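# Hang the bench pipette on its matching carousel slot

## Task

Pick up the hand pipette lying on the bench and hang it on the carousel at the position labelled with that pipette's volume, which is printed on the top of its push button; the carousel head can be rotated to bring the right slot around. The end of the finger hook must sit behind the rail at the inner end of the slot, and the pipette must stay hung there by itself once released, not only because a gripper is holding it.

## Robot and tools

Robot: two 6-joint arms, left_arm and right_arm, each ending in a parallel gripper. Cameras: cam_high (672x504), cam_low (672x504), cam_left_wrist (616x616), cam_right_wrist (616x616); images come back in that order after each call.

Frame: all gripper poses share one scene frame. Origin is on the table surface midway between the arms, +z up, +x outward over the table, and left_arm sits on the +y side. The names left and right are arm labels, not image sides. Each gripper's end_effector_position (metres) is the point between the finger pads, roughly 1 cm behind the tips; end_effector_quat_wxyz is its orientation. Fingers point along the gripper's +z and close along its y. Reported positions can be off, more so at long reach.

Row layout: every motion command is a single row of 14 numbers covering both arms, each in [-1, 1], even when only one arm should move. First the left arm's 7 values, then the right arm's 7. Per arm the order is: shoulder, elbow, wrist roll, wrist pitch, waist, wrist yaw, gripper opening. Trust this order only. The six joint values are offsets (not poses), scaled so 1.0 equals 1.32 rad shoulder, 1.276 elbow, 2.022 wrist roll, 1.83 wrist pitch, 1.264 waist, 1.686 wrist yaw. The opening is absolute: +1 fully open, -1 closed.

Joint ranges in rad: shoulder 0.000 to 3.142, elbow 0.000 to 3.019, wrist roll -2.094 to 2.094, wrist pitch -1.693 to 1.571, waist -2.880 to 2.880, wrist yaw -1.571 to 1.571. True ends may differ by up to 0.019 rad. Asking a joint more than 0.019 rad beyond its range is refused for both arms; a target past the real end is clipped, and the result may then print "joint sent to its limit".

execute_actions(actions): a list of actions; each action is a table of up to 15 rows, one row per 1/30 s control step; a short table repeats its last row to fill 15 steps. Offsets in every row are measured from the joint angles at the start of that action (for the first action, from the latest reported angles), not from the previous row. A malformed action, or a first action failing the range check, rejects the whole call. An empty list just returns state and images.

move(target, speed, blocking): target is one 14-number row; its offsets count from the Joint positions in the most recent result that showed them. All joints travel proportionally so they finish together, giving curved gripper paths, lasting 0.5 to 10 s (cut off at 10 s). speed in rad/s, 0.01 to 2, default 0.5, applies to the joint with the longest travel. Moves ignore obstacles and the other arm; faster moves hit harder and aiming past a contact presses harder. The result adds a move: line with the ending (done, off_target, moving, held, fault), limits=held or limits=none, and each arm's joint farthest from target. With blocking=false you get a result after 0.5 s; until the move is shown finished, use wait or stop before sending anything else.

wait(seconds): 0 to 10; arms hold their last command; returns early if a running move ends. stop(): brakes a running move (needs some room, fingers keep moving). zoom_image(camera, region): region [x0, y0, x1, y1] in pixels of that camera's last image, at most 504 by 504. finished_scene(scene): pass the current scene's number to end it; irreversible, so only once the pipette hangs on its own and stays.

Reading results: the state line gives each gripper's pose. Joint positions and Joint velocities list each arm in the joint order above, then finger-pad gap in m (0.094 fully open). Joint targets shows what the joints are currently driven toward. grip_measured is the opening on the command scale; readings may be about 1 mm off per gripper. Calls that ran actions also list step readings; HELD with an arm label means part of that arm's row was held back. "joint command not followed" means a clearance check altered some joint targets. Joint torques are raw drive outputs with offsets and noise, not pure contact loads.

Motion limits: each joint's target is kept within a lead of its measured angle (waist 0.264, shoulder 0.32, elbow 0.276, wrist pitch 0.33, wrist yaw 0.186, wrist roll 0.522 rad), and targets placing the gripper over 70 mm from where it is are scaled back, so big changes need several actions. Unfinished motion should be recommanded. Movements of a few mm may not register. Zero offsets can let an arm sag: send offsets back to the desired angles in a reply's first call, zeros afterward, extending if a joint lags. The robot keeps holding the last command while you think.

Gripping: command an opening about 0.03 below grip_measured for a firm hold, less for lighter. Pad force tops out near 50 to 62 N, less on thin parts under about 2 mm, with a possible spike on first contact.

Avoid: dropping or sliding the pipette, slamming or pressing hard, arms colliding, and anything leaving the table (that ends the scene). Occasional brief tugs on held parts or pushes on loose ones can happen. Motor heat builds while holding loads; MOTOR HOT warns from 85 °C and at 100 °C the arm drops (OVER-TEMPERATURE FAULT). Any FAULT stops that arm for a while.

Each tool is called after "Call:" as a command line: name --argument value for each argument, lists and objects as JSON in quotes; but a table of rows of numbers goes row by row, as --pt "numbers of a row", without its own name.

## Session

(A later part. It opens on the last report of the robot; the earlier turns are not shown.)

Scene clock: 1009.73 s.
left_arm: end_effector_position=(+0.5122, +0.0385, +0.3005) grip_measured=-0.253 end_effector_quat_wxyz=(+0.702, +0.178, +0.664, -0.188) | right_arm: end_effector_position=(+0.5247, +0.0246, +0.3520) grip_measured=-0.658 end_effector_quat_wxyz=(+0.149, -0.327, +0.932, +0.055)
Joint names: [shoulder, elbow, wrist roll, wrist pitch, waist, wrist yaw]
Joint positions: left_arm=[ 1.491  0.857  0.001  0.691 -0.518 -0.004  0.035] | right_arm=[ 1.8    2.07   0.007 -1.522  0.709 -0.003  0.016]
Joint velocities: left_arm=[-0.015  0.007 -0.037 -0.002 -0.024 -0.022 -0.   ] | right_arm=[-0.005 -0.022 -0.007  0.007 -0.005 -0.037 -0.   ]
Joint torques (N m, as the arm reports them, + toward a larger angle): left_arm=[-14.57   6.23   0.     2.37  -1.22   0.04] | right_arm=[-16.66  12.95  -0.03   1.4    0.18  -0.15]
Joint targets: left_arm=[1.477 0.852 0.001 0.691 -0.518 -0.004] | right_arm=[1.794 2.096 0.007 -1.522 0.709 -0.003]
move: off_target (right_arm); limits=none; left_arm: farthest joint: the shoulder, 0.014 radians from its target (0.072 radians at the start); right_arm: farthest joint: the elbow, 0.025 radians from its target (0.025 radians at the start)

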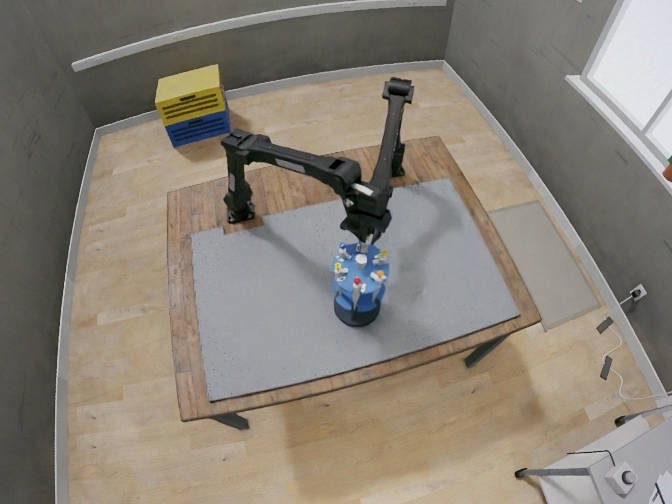

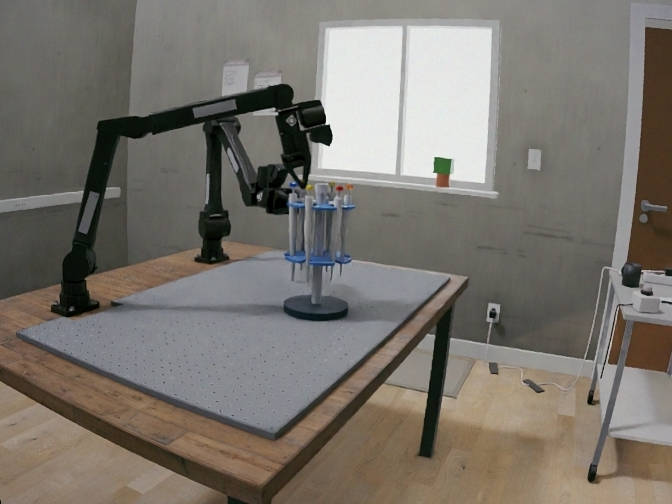

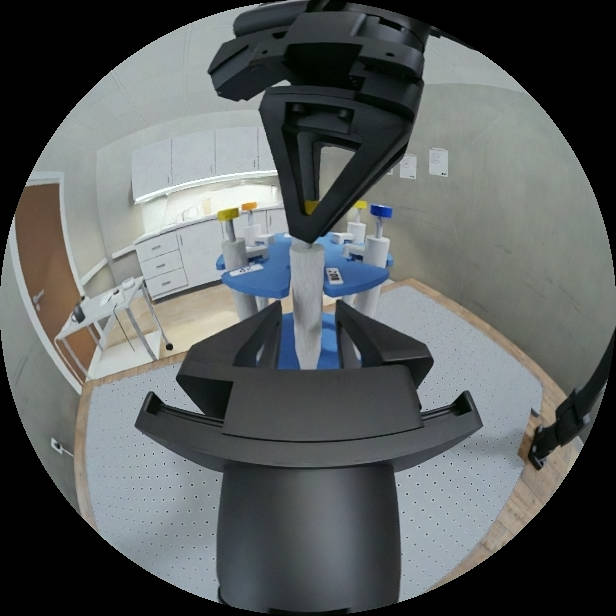

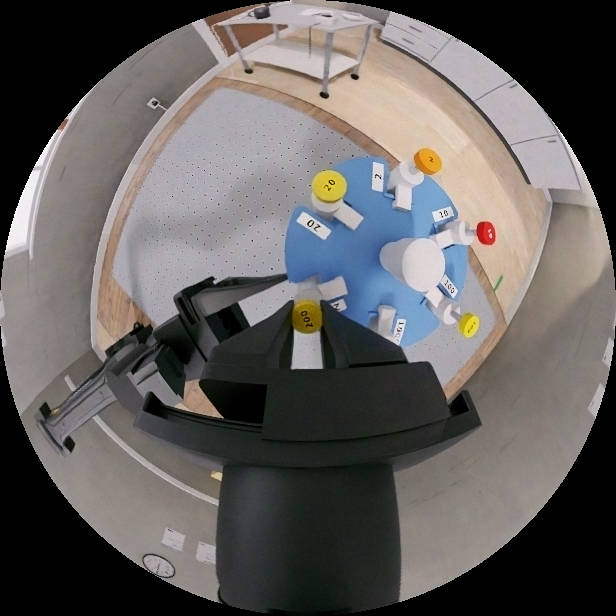

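Call:
execute_actions --actions '[[[0,0.04,0,0,0,0,-0.25, 0.0,0.042,0,0,0,0,-0.685],[0,0.04,0,0,0,0,-0.25, 0.003,0.045,0,0,-0.002,0,-0.685],[0,0.04,0,0,0,0,-0.25, 0.005,0.048,0,0,-0.004,0,-0.685],[0,0.04,0,0,0,0,-0.25, 0.007,0.050,0,0,-0.006,0,-0.685],[0,0.04,0,0,0,0,-0.25, 0.009,0.052,0,0,-0.008,0,-0.685],[0,0.04,0,0,0,0,-0.25, 0.011,0.054,0,0,-0.010,0,-0.685],[0,0.04,0,0,0,0,-0.25, 0.012,0.056,0,0,-0.011,0,-0.685],[0,0.04,0,0,0,0,-0.25, 0.013,0.058,0,0,-0.012,0,-0.685],[0,0.04,0,0,0,0,-0.25, 0.014,0.059,0,0,-0.013,0,-0.685],[0,0.04,0,0,0,0,-0.25, 0.015,0.060,0,0,-0.014,0,-0.685],[0,0.04,0,0,0,0,-0.25, 0.016,0.061,0,0,-0.015,0,-0.685],[0,0.04,0,0,0,0,-0.25, 0.017,0.062,0,0,-0.016,0,-0.685],[0,0.04,0,0,0,0,-0.25, 0.018,0.063,0,0,-0.017,0,-0.685],[0,0.04,0,0,0,0,-0.25, 0.019,0.064,0,0,-0.018,0,-0.685],[0,0.04,0,0,0,0,-0.25, 0.019,0.065,0,0,-0.019,0,-0.685]]]'

Call:
wait --seconds 0.5

Call:
zoom_image --camera "cam_right_wrist" --region '[260,170,440,350]'

Call:
zoom_image --camera "cam_left_wrist" --region '[208,180,408,380]'

Scene clock: 1031.60 s.
left_arm: end_effector_position=(+0.5122, +0.0385, +0.3005) grip_measured=-0.253 end_effector_quat_wxyz=(+0.702, +0.178, +0.664, -0.188) | right_arm: end_effector_position=(+0.5340, +0.0220, +0.3532) grip_measured=-0.658 end_effector_quat_wxyz=(+0.152, -0.321, +0.933, +0.055)
Joint names: [shoulder, elbow, wrist roll, wrist pitch, waist, wrist yaw]
Joint positions: left_arm=[ 1.491  0.857  0.001  0.691 -0.518 -0.004  0.035] | right_arm=[ 1.814  2.091  0.007 -1.522  0.697 -0.003  0.016]
Joint velocities: left_arm=[ 0.005  0.012 -0.007 -0.002 -0.005 -0.081  0.   ] | right_arm=[ 0.024  0.012  0.037 -0.027 -0.063  0.007  0.   ]
Joint torques (N m, as the arm reports them, + toward a larger angle): left_arm=[-13.52  10.45  -0.01   2.34  -1.21   0.04] | right_arm=[-15.61  16.35  -0.02   1.41  -0.39  -0.15]
Joint targets: left_arm=[1.491 0.908 0.001 0.691 -0.518 -0.004] | right_arm=[1.826 2.153 0.007 -1.522 0.685 -0.003]
Step readings (joint positions):
0: left_arm=[1.491 0.857 0.001 0.691 -0.518 -0.004] | right_arm=[1.800 2.070 0.007 -1.522 0.709 -0.003]
1: left_arm=[1.491 0.857 0.001 0.691 -0.518 -0.004] | right_arm=[1.800 2.070 0.007 -1.522 0.709 -0.003]
2: left_arm=[1.491 0.857 0.001 0.691 -0.518 -0.004] | right_arm=[1.800 2.070 0.007 -1.522 0.709 -0.003]
4: left_arm=[1.491 0.857 0.001 0.691 -0.518 -0.004] | right_arm=[1.800 2.070 0.007 -1.522 0.709 -0.003]
8: left_arm=[1.491 0.857 0.001 0.691 -0.518 -0.004] | right_arm=[1.805 2.079 0.007 -1.522 0.708 -0.003]
15: Joint positions above

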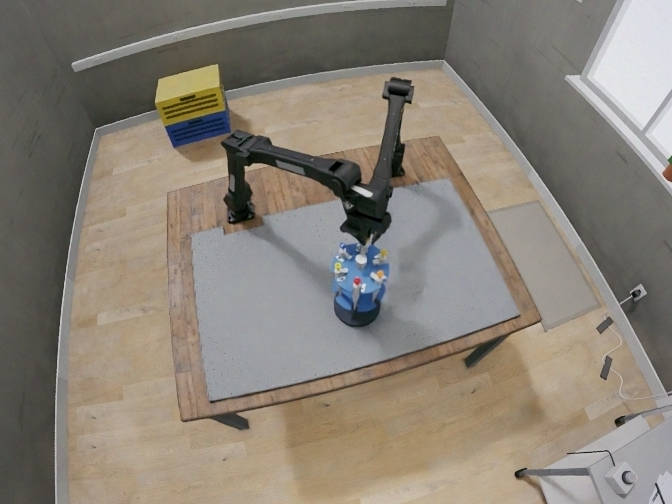

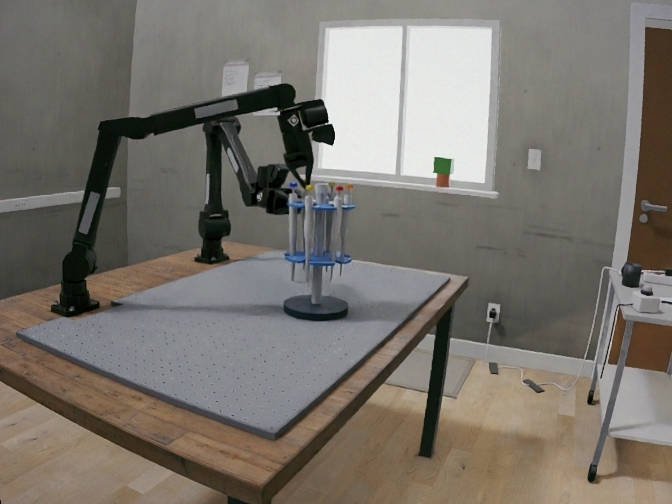

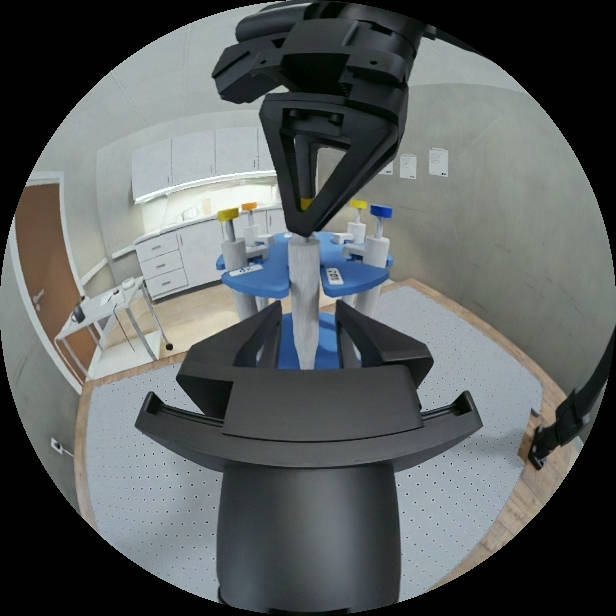

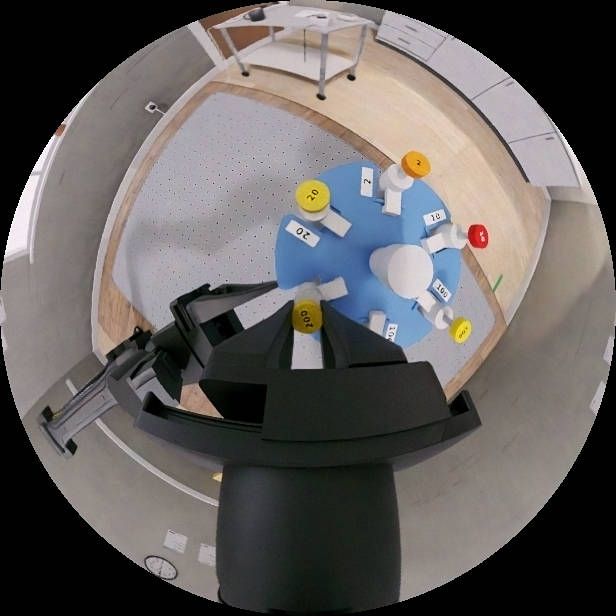

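Scene clock: 1032.10 s.
left_arm: end_effector_position=(+0.5122, +0.0385, +0.3005) grip_measured=-0.253 end_effector_quat_wxyz=(+0.702, +0.178, +0.664, -0.188) | right_arm: end_effector_position=(+0.5364, +0.0204, +0.3518) grip_measured=-0.658 end_effector_quat_wxyz=(+0.152, -0.319, +0.934, +0.054)
Joint names: [shoulder, elbow, wrist roll, wrist pitch, waist, wrist yaw]
Joint positions: left_arm=[ 1.491  0.857  0.001  0.691 -0.518 -0.004  0.035] | right_arm=[ 1.817  2.092  0.007 -1.522  0.692 -0.003  0.016]
Joint velocities: left_arm=[ 0.005  0.012 -0.037  0.002 -0.005 -0.022  0.   ] | right_arm=[-0.015 -0.007 -0.037 -0.007 -0.005  0.007 -0.   ]
Joint torques (N m, as the arm reports them, + toward a larger angle): left_arm=[-13.44  10.46   0.     2.35  -1.21   0.04] | right_arm=[-15.66  16.36  -0.02   1.39  -0.38  -0.12]
Joint targets: left_arm=[1.491 0.908 0.001 0.691 -0.518 -0.004] | right_arm=[1.826 2.153 0.007 -1.522 0.685 -0.002]
wait: 0.50 s; at rest by 0.23 s

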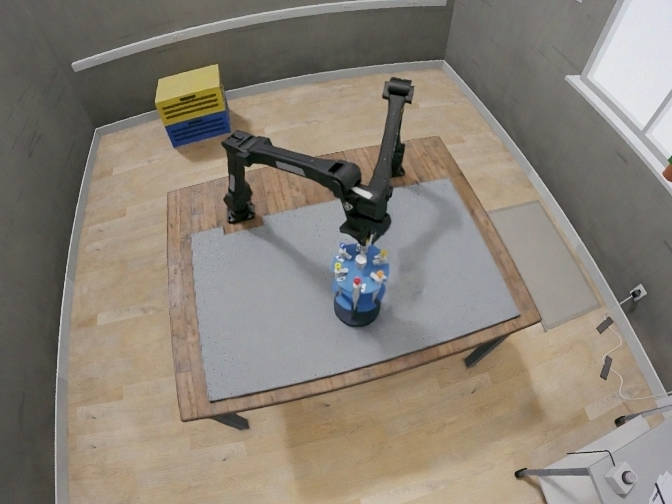

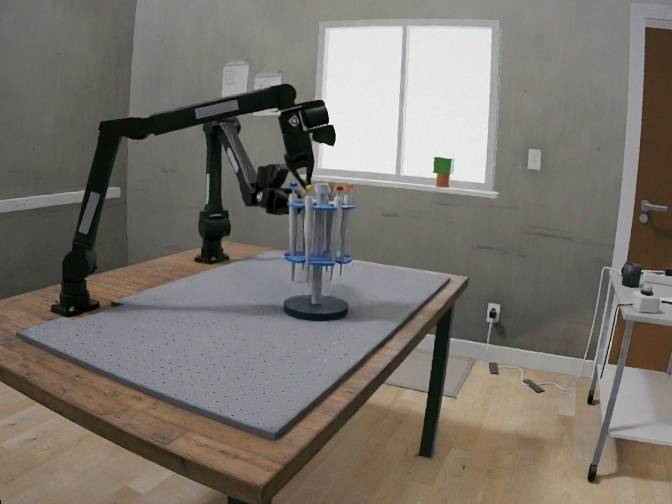

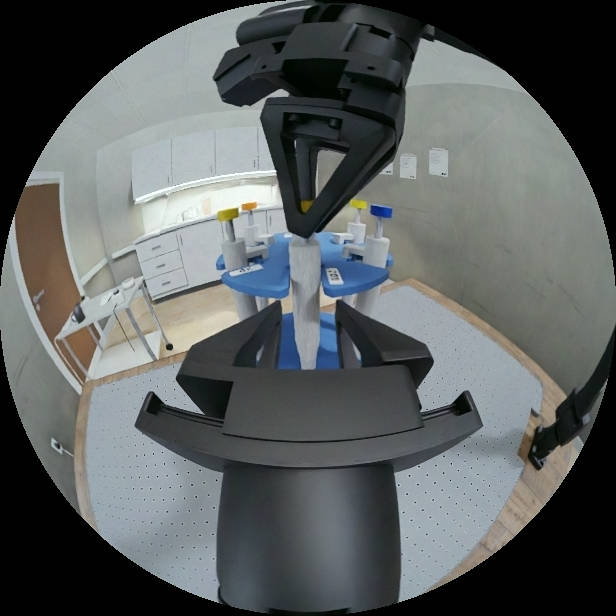

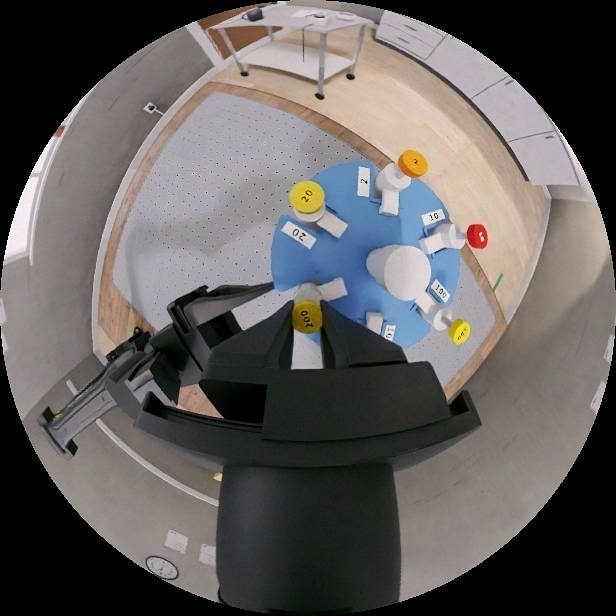

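Region (260, 170, 440, 350) of cam_right_wrist's 616x616 image, scaled by 2.800, with more detail than that image has.

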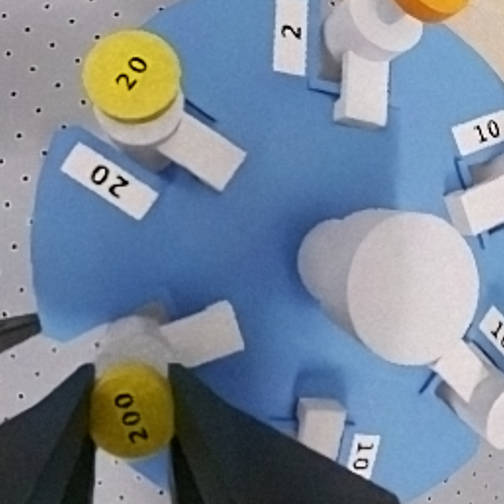

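Region (208, 180, 408, 380) of cam_left_wrist's 616x616 image, scaled by 2.520, with more detail than that image has.

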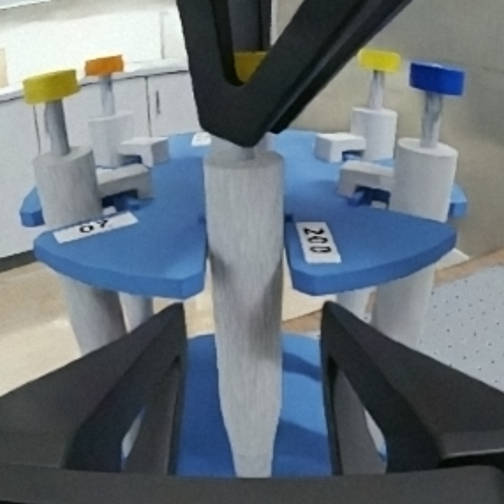

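Call:
move --target '[0,0.04,0,0,0,0,-0.25, 0,-0.022,0,0.011,-0.008,0,-0.685]' --speed 0.04

Call:
zoom_image --camera "cam_right_wrist" --region '[260,170,440,350]'

Call:
zoom_image --camera "cam_left_wrist" --region '[208,180,408,380]'

Scene clock: 1047.43 s.
left_arm: end_effector_position=(+0.5122, +0.0385, +0.3005) grip_measured=-0.253 end_effector_quat_wxyz=(+0.702, +0.178, +0.664, -0.188) | right_arm: end_effector_position=(+0.5361, +0.0202, +0.3487) grip_measured=-0.658 end_effector_quat_wxyz=(+0.151, -0.319, +0.934, +0.054)
Joint names: [shoulder, elbow, wrist roll, wrist pitch, waist, wrist yaw]
Joint positions: left_arm=[ 1.491  0.857  0.001  0.691 -0.518 -0.004  0.035] | right_arm=[ 1.814  2.079  0.007 -1.514  0.692 -0.003  0.016]
Joint velocities: left_arm=[-0.005 -0.012 -0.007  0.007 -0.005 -0.022 -0.   ] | right_arm=[-0.015 -0.007  0.007 -0.027 -0.005 -0.037  0.   ]
Joint torques (N m, as the arm reports them, + toward a larger angle): left_arm=[-13.49  10.46   0.     2.33  -1.16   0.04] | right_arm=[-16.06   9.03  -0.03   1.94  -0.68  -0.14]
Joint targets: left_arm=[1.491 0.908 0.001 0.691 -0.518 -0.004] | right_arm=[1.817 2.065 0.007 -1.502 0.682 -0.003]
move: off_target (left_arm); limits=none; left_arm: farthest joint: the elbow, 0.051 radians from its target (0.051 radians at the start); right_arm: farthest joint: the elbow, 0.015 radians from its target (0.028 radians at the start)

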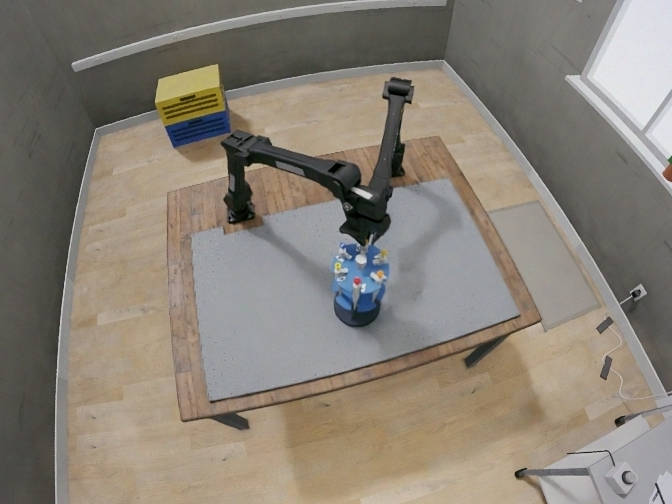

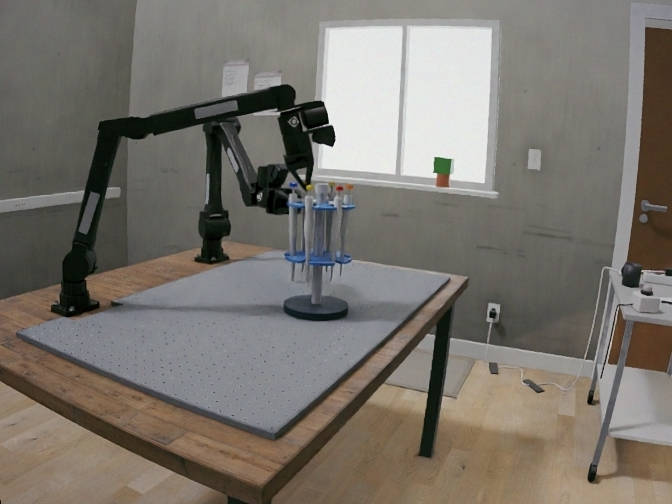

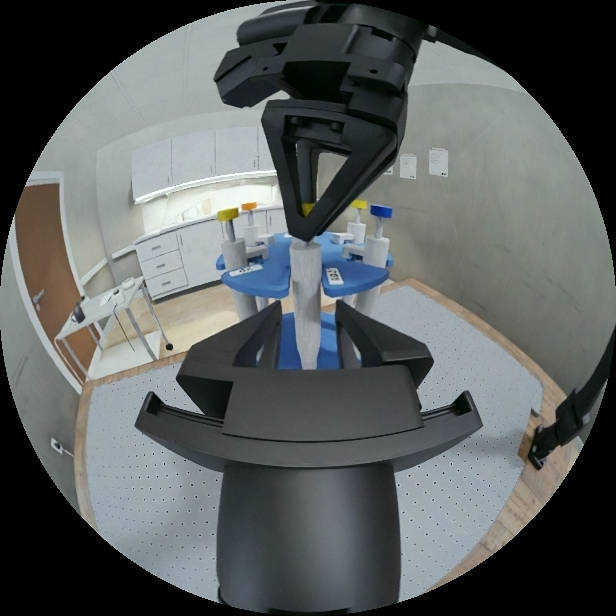

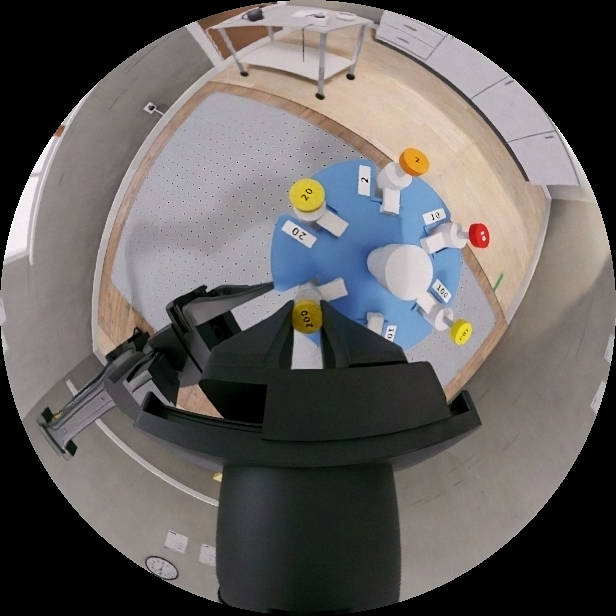

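Region (260, 170, 440, 350) of cam_right_wrist's 616x616 image, scaled by 2.800, with more detail than that image has.

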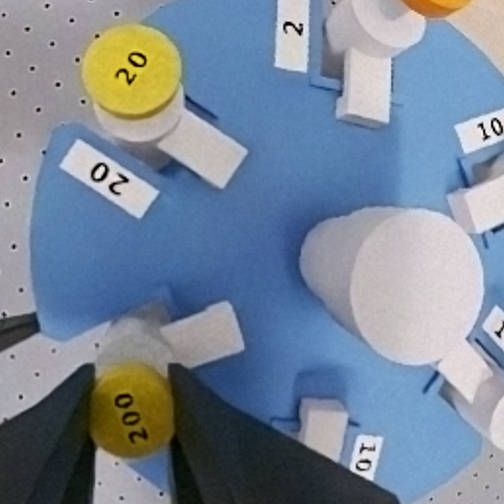

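Region (208, 180, 408, 380) of cam_left_wrist's 616x616 image, scaled by 2.520, with more detail than that image has.

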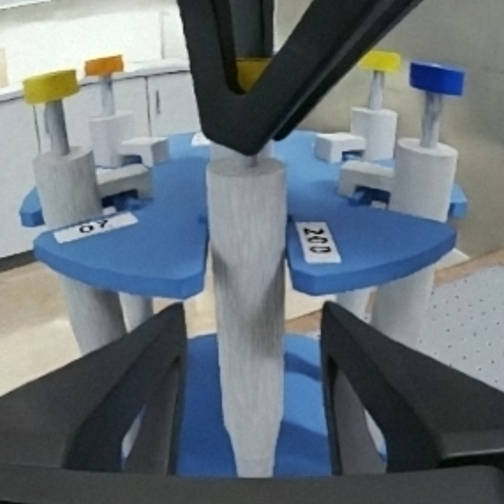

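Call:
execute_actions --actions '[[[0,0.04,0,0,0,0,-0.25, 0,0.03,0,0,0,0,-0.685]],[[0,0.04,0,0,0,0,-0.25, 0,0.03,0,0,0,0,-0.4]]]'

Call:
move --target '[-0.15,-0.10,0,0,0,0,-0.25, 0.03,0.2,0,-0.08,0,0,-0.4]' --speed 0.25

Call:
zoom_image --camera "cam_right_wrist" --region '[260,170,440,350]'

Call:
zoom_image --camera "cam_left_wrist" --region '[208,180,408,380]'

Scene clock: 1075.70 s.
left_arm: end_effector_position=(+0.5122, +0.0385, +0.3005) grip_measured=-0.253 end_effector_quat_wxyz=(+0.702, +0.178, +0.664, -0.188) | right_arm: end_effector_position=(+0.5360, +0.0201, +0.3490) grip_measured=-0.402 end_effector_quat_wxyz=(+0.151, -0.319, +0.934, +0.055)
Joint names: [shoulder, elbow, wrist roll, wrist pitch, waist, wrist yaw]
Joint positions: left_arm=[ 1.491  0.857  0.001  0.691 -0.518 -0.004  0.035] | right_arm=[ 1.813  2.079  0.007 -1.514  0.692 -0.003  0.028]
Joint velocities: left_arm=[-0.005 -0.012  0.051  0.002 -0.005 -0.139  0.   ] | right_arm=[-0.015 -0.002 -0.022  0.007 -0.005 -0.007 -0.001]
Joint torques (N m, as the arm reports them, + toward a larger angle): left_arm=[-13.55  10.46  -0.01   2.34  -1.2    0.04] | right_arm=[-16.37  14.19  -0.03   1.4    0.14  -0.14]
Joint targets: left_arm=[1.491 0.908 0.001 0.691 -0.518 -0.004] | right_arm=[1.813 2.118 0.007 -1.514 0.692 -0.003]
Step readings (joint positions; steps 1 to 15: 1st action; 16 to 30: 2nd action):
0: left_arm=[1.491 0.857 0.001 0.691 -0.518 -0.004] | right_arm=[1.814 2.079 0.007 -1.514 0.692 -0.003]
1: left_arm=[1.491 0.857 0.001 0.691 -0.518 -0.004] | right_arm=[1.813 2.079 0.007 -1.514 0.692 -0.003]
2: left_arm=[1.491 0.857 0.001 0.691 -0.518 -0.004] | right_arm=[1.813 2.079 0.007 -1.514 0.692 -0.003]
4: left_arm=[1.491 0.857 0.001 0.691 -0.518 -0.004] | right_arm=[1.813 2.079 0.007 -1.514 0.692 -0.003]
8: left_arm=[1.491 0.857 0.001 0.691 -0.518 -0.004] | right_arm=[1.813 2.079 0.007 -1.514 0.692 -0.003]
15: left_arm=[1.491 0.857 0.001 0.691 -0.518 -0.004] | right_arm=[1.813 2.079 0.007 -1.514 0.692 -0.003]
16: left_arm=[1.491 0.857 0.001 0.691 -0.518 -0.004] | right_arm=[1.813 2.079 0.007 -1.514 0.692 -0.003]
17: left_arm=[1.491 0.857 0.001 0.691 -0.518 -0.004] | right_arm=[1.813 2.079 0.007 -1.514 0.692 -0.003]
19: left_arm=[1.491 0.857 0.001 0.691 -0.518 -0.004] | right_arm=[1.813 2.079 0.007 -1.514 0.692 -0.003]
23: left_arm=[1.491 0.857 0.001 0.691 -0.518 -0.004] | right_arm=[1.813 2.079 0.007 -1.514 0.692 -0.003]
30: Joint positions above

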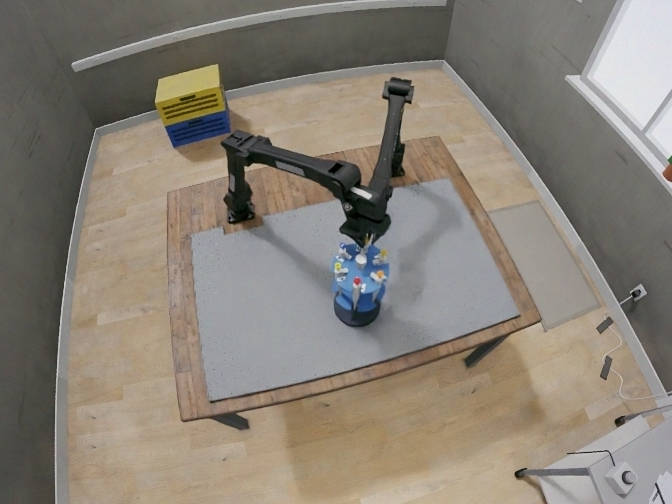

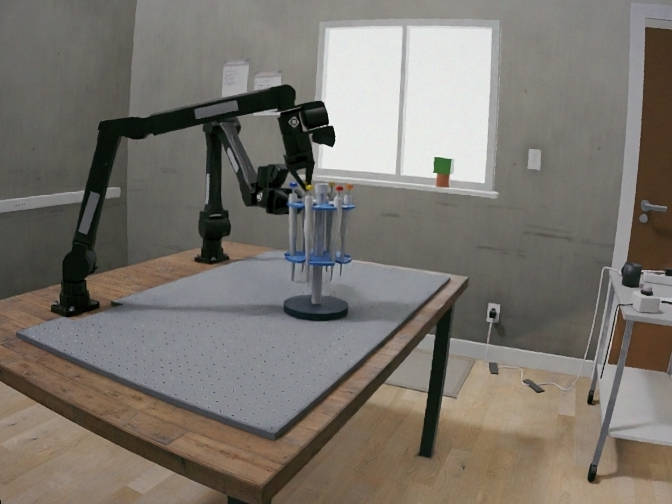

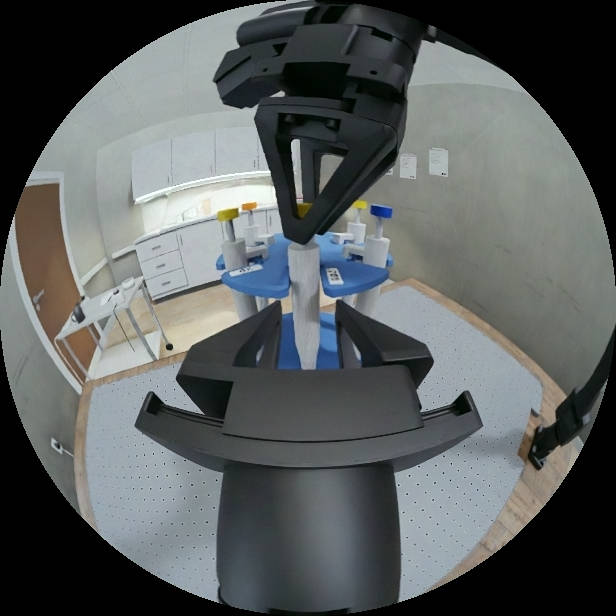

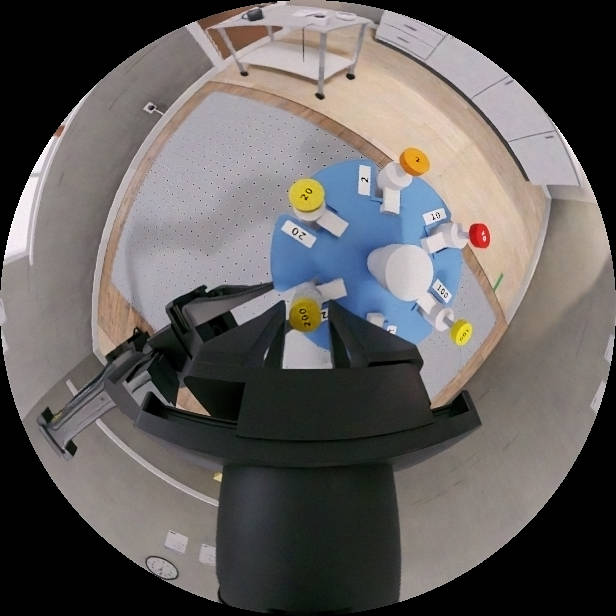

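Scene clock: 1077.13 s.
left_arm: end_effector_position=(+0.4610, +0.0683, +0.3380) grip_measured=-0.253 end_effector_quat_wxyz=(+0.724, +0.171, +0.640, -0.193) | right_arm: end_effector_position=(+0.5313, +0.0164, +0.4131) grip_measured=-0.402 end_effector_quat_wxyz=(+0.170, -0.317, +0.931, +0.061)
Joint names: [shoulder, elbow, wrist roll, wrist pitch, waist, wrist yaw]
Joint positions: left_arm=[ 1.304  0.735  0.001  0.691 -0.518 -0.004  0.035] | right_arm=[ 1.838  2.285  0.007 -1.653  0.692 -0.003  0.028]
Joint velocities: left_arm=[ 0.005  0.002 -0.007 -0.012 -0.005  0.051 -0.001] | right_arm=[-0.005  0.007  0.007  0.007 -0.005 -0.022  0.001]
Joint torques (N m, as the arm reports them, + toward a larger angle): left_arm=[-11.73   6.46   0.     2.34  -1.22   0.05] | right_arm=[-14.93  14.86  -0.03   1.19   0.    -0.14]
Joint targets: left_arm=[1.293 0.729 0.001 0.691 -0.518 -0.004] | right_arm=[1.853 2.335 0.007 -1.660 0.692 -0.003]
move: off_target (right_arm); limits=none; left_arm: farthest joint: the shoulder, 0.011 radians from its target (0.198 radians at the start); right_arm: farthest joint: the elbow, 0.050 radians from its target (0.255 radians at the start)

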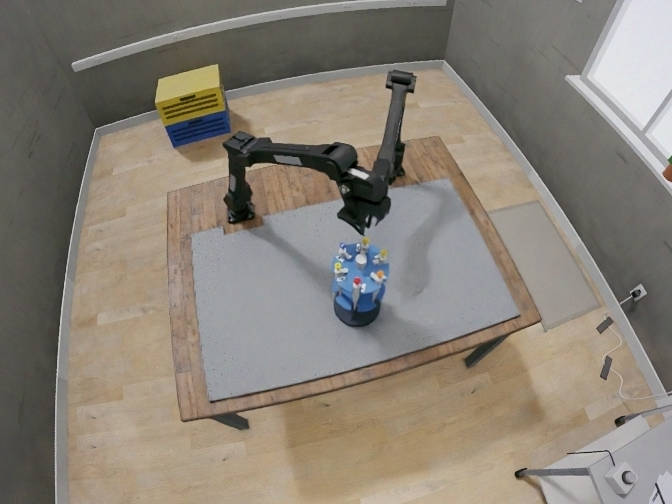

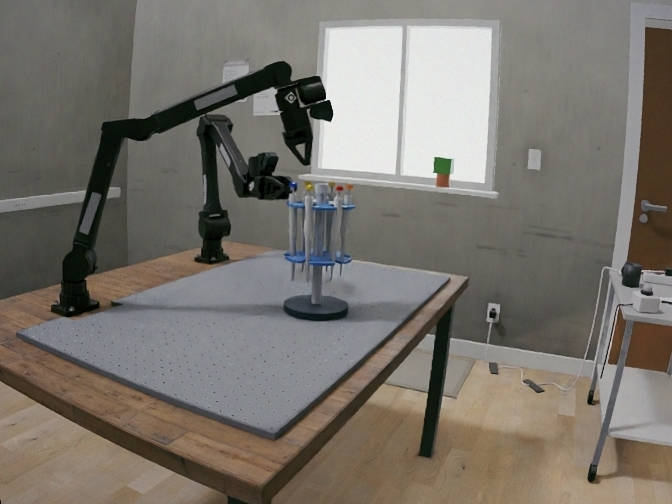

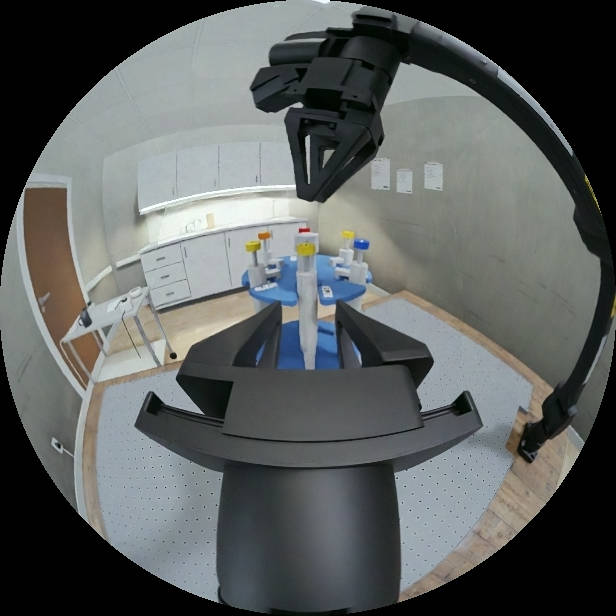

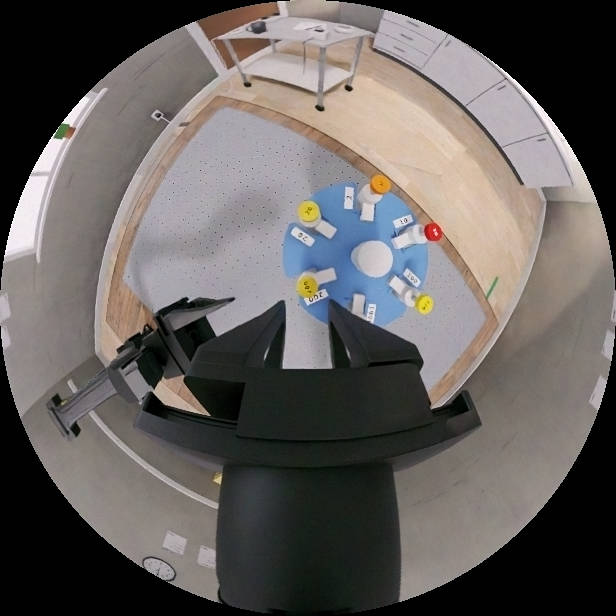

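Region (260, 170, 440, 350) of cam_right_wrist's 616x616 image, scaled by 2.800, with more detail than that image has.

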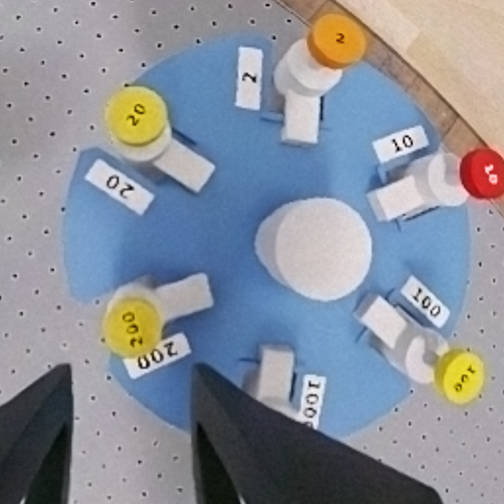

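Region (208, 180, 408, 380) of cam_left_wrist's 616x616 image, scaled by 2.520, with more detail than that image has.

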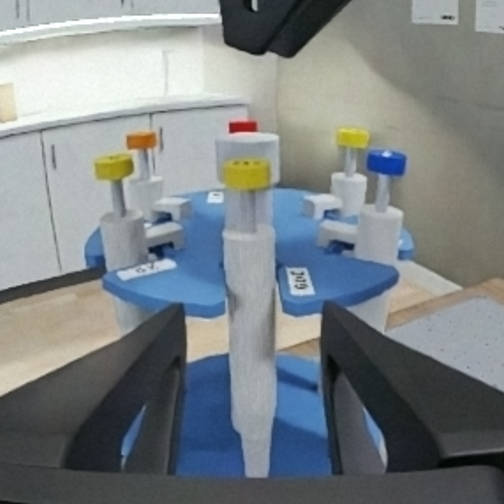

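Call:
zoom_image --camera "cam_high" --region '[320,225,400,305]'

Call:
zoom_image --camera "cam_low" --region '[260,170,380,290]'

Region (320, 225, 400, 305) of cam_high's 672x504 image, scaled by 6.300, with more detail than that image has.

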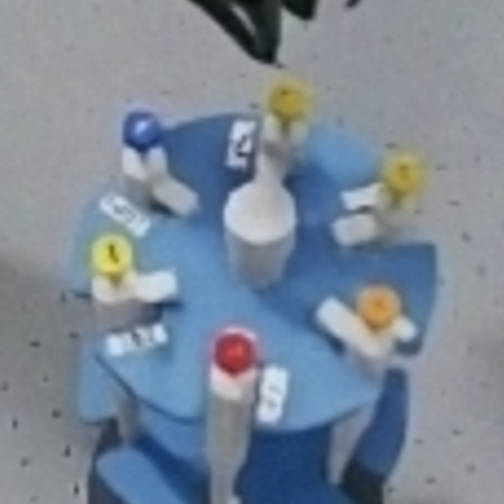

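Region (260, 170, 380, 290) of cam_low's 672x504 image, scaled by 4.200, with more detail than that image has.

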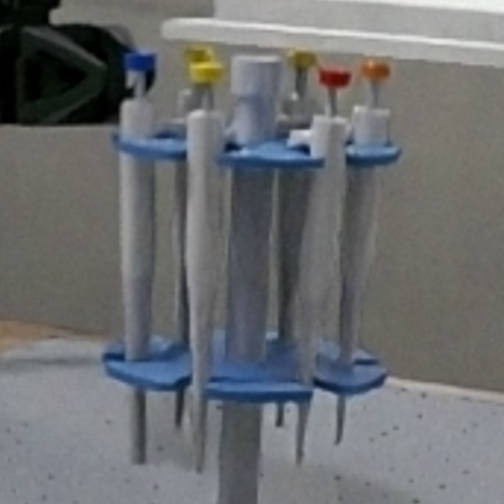

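Looks hung like the others.

Call:
finished_scene --scene 1

The scene is finished: the task was done.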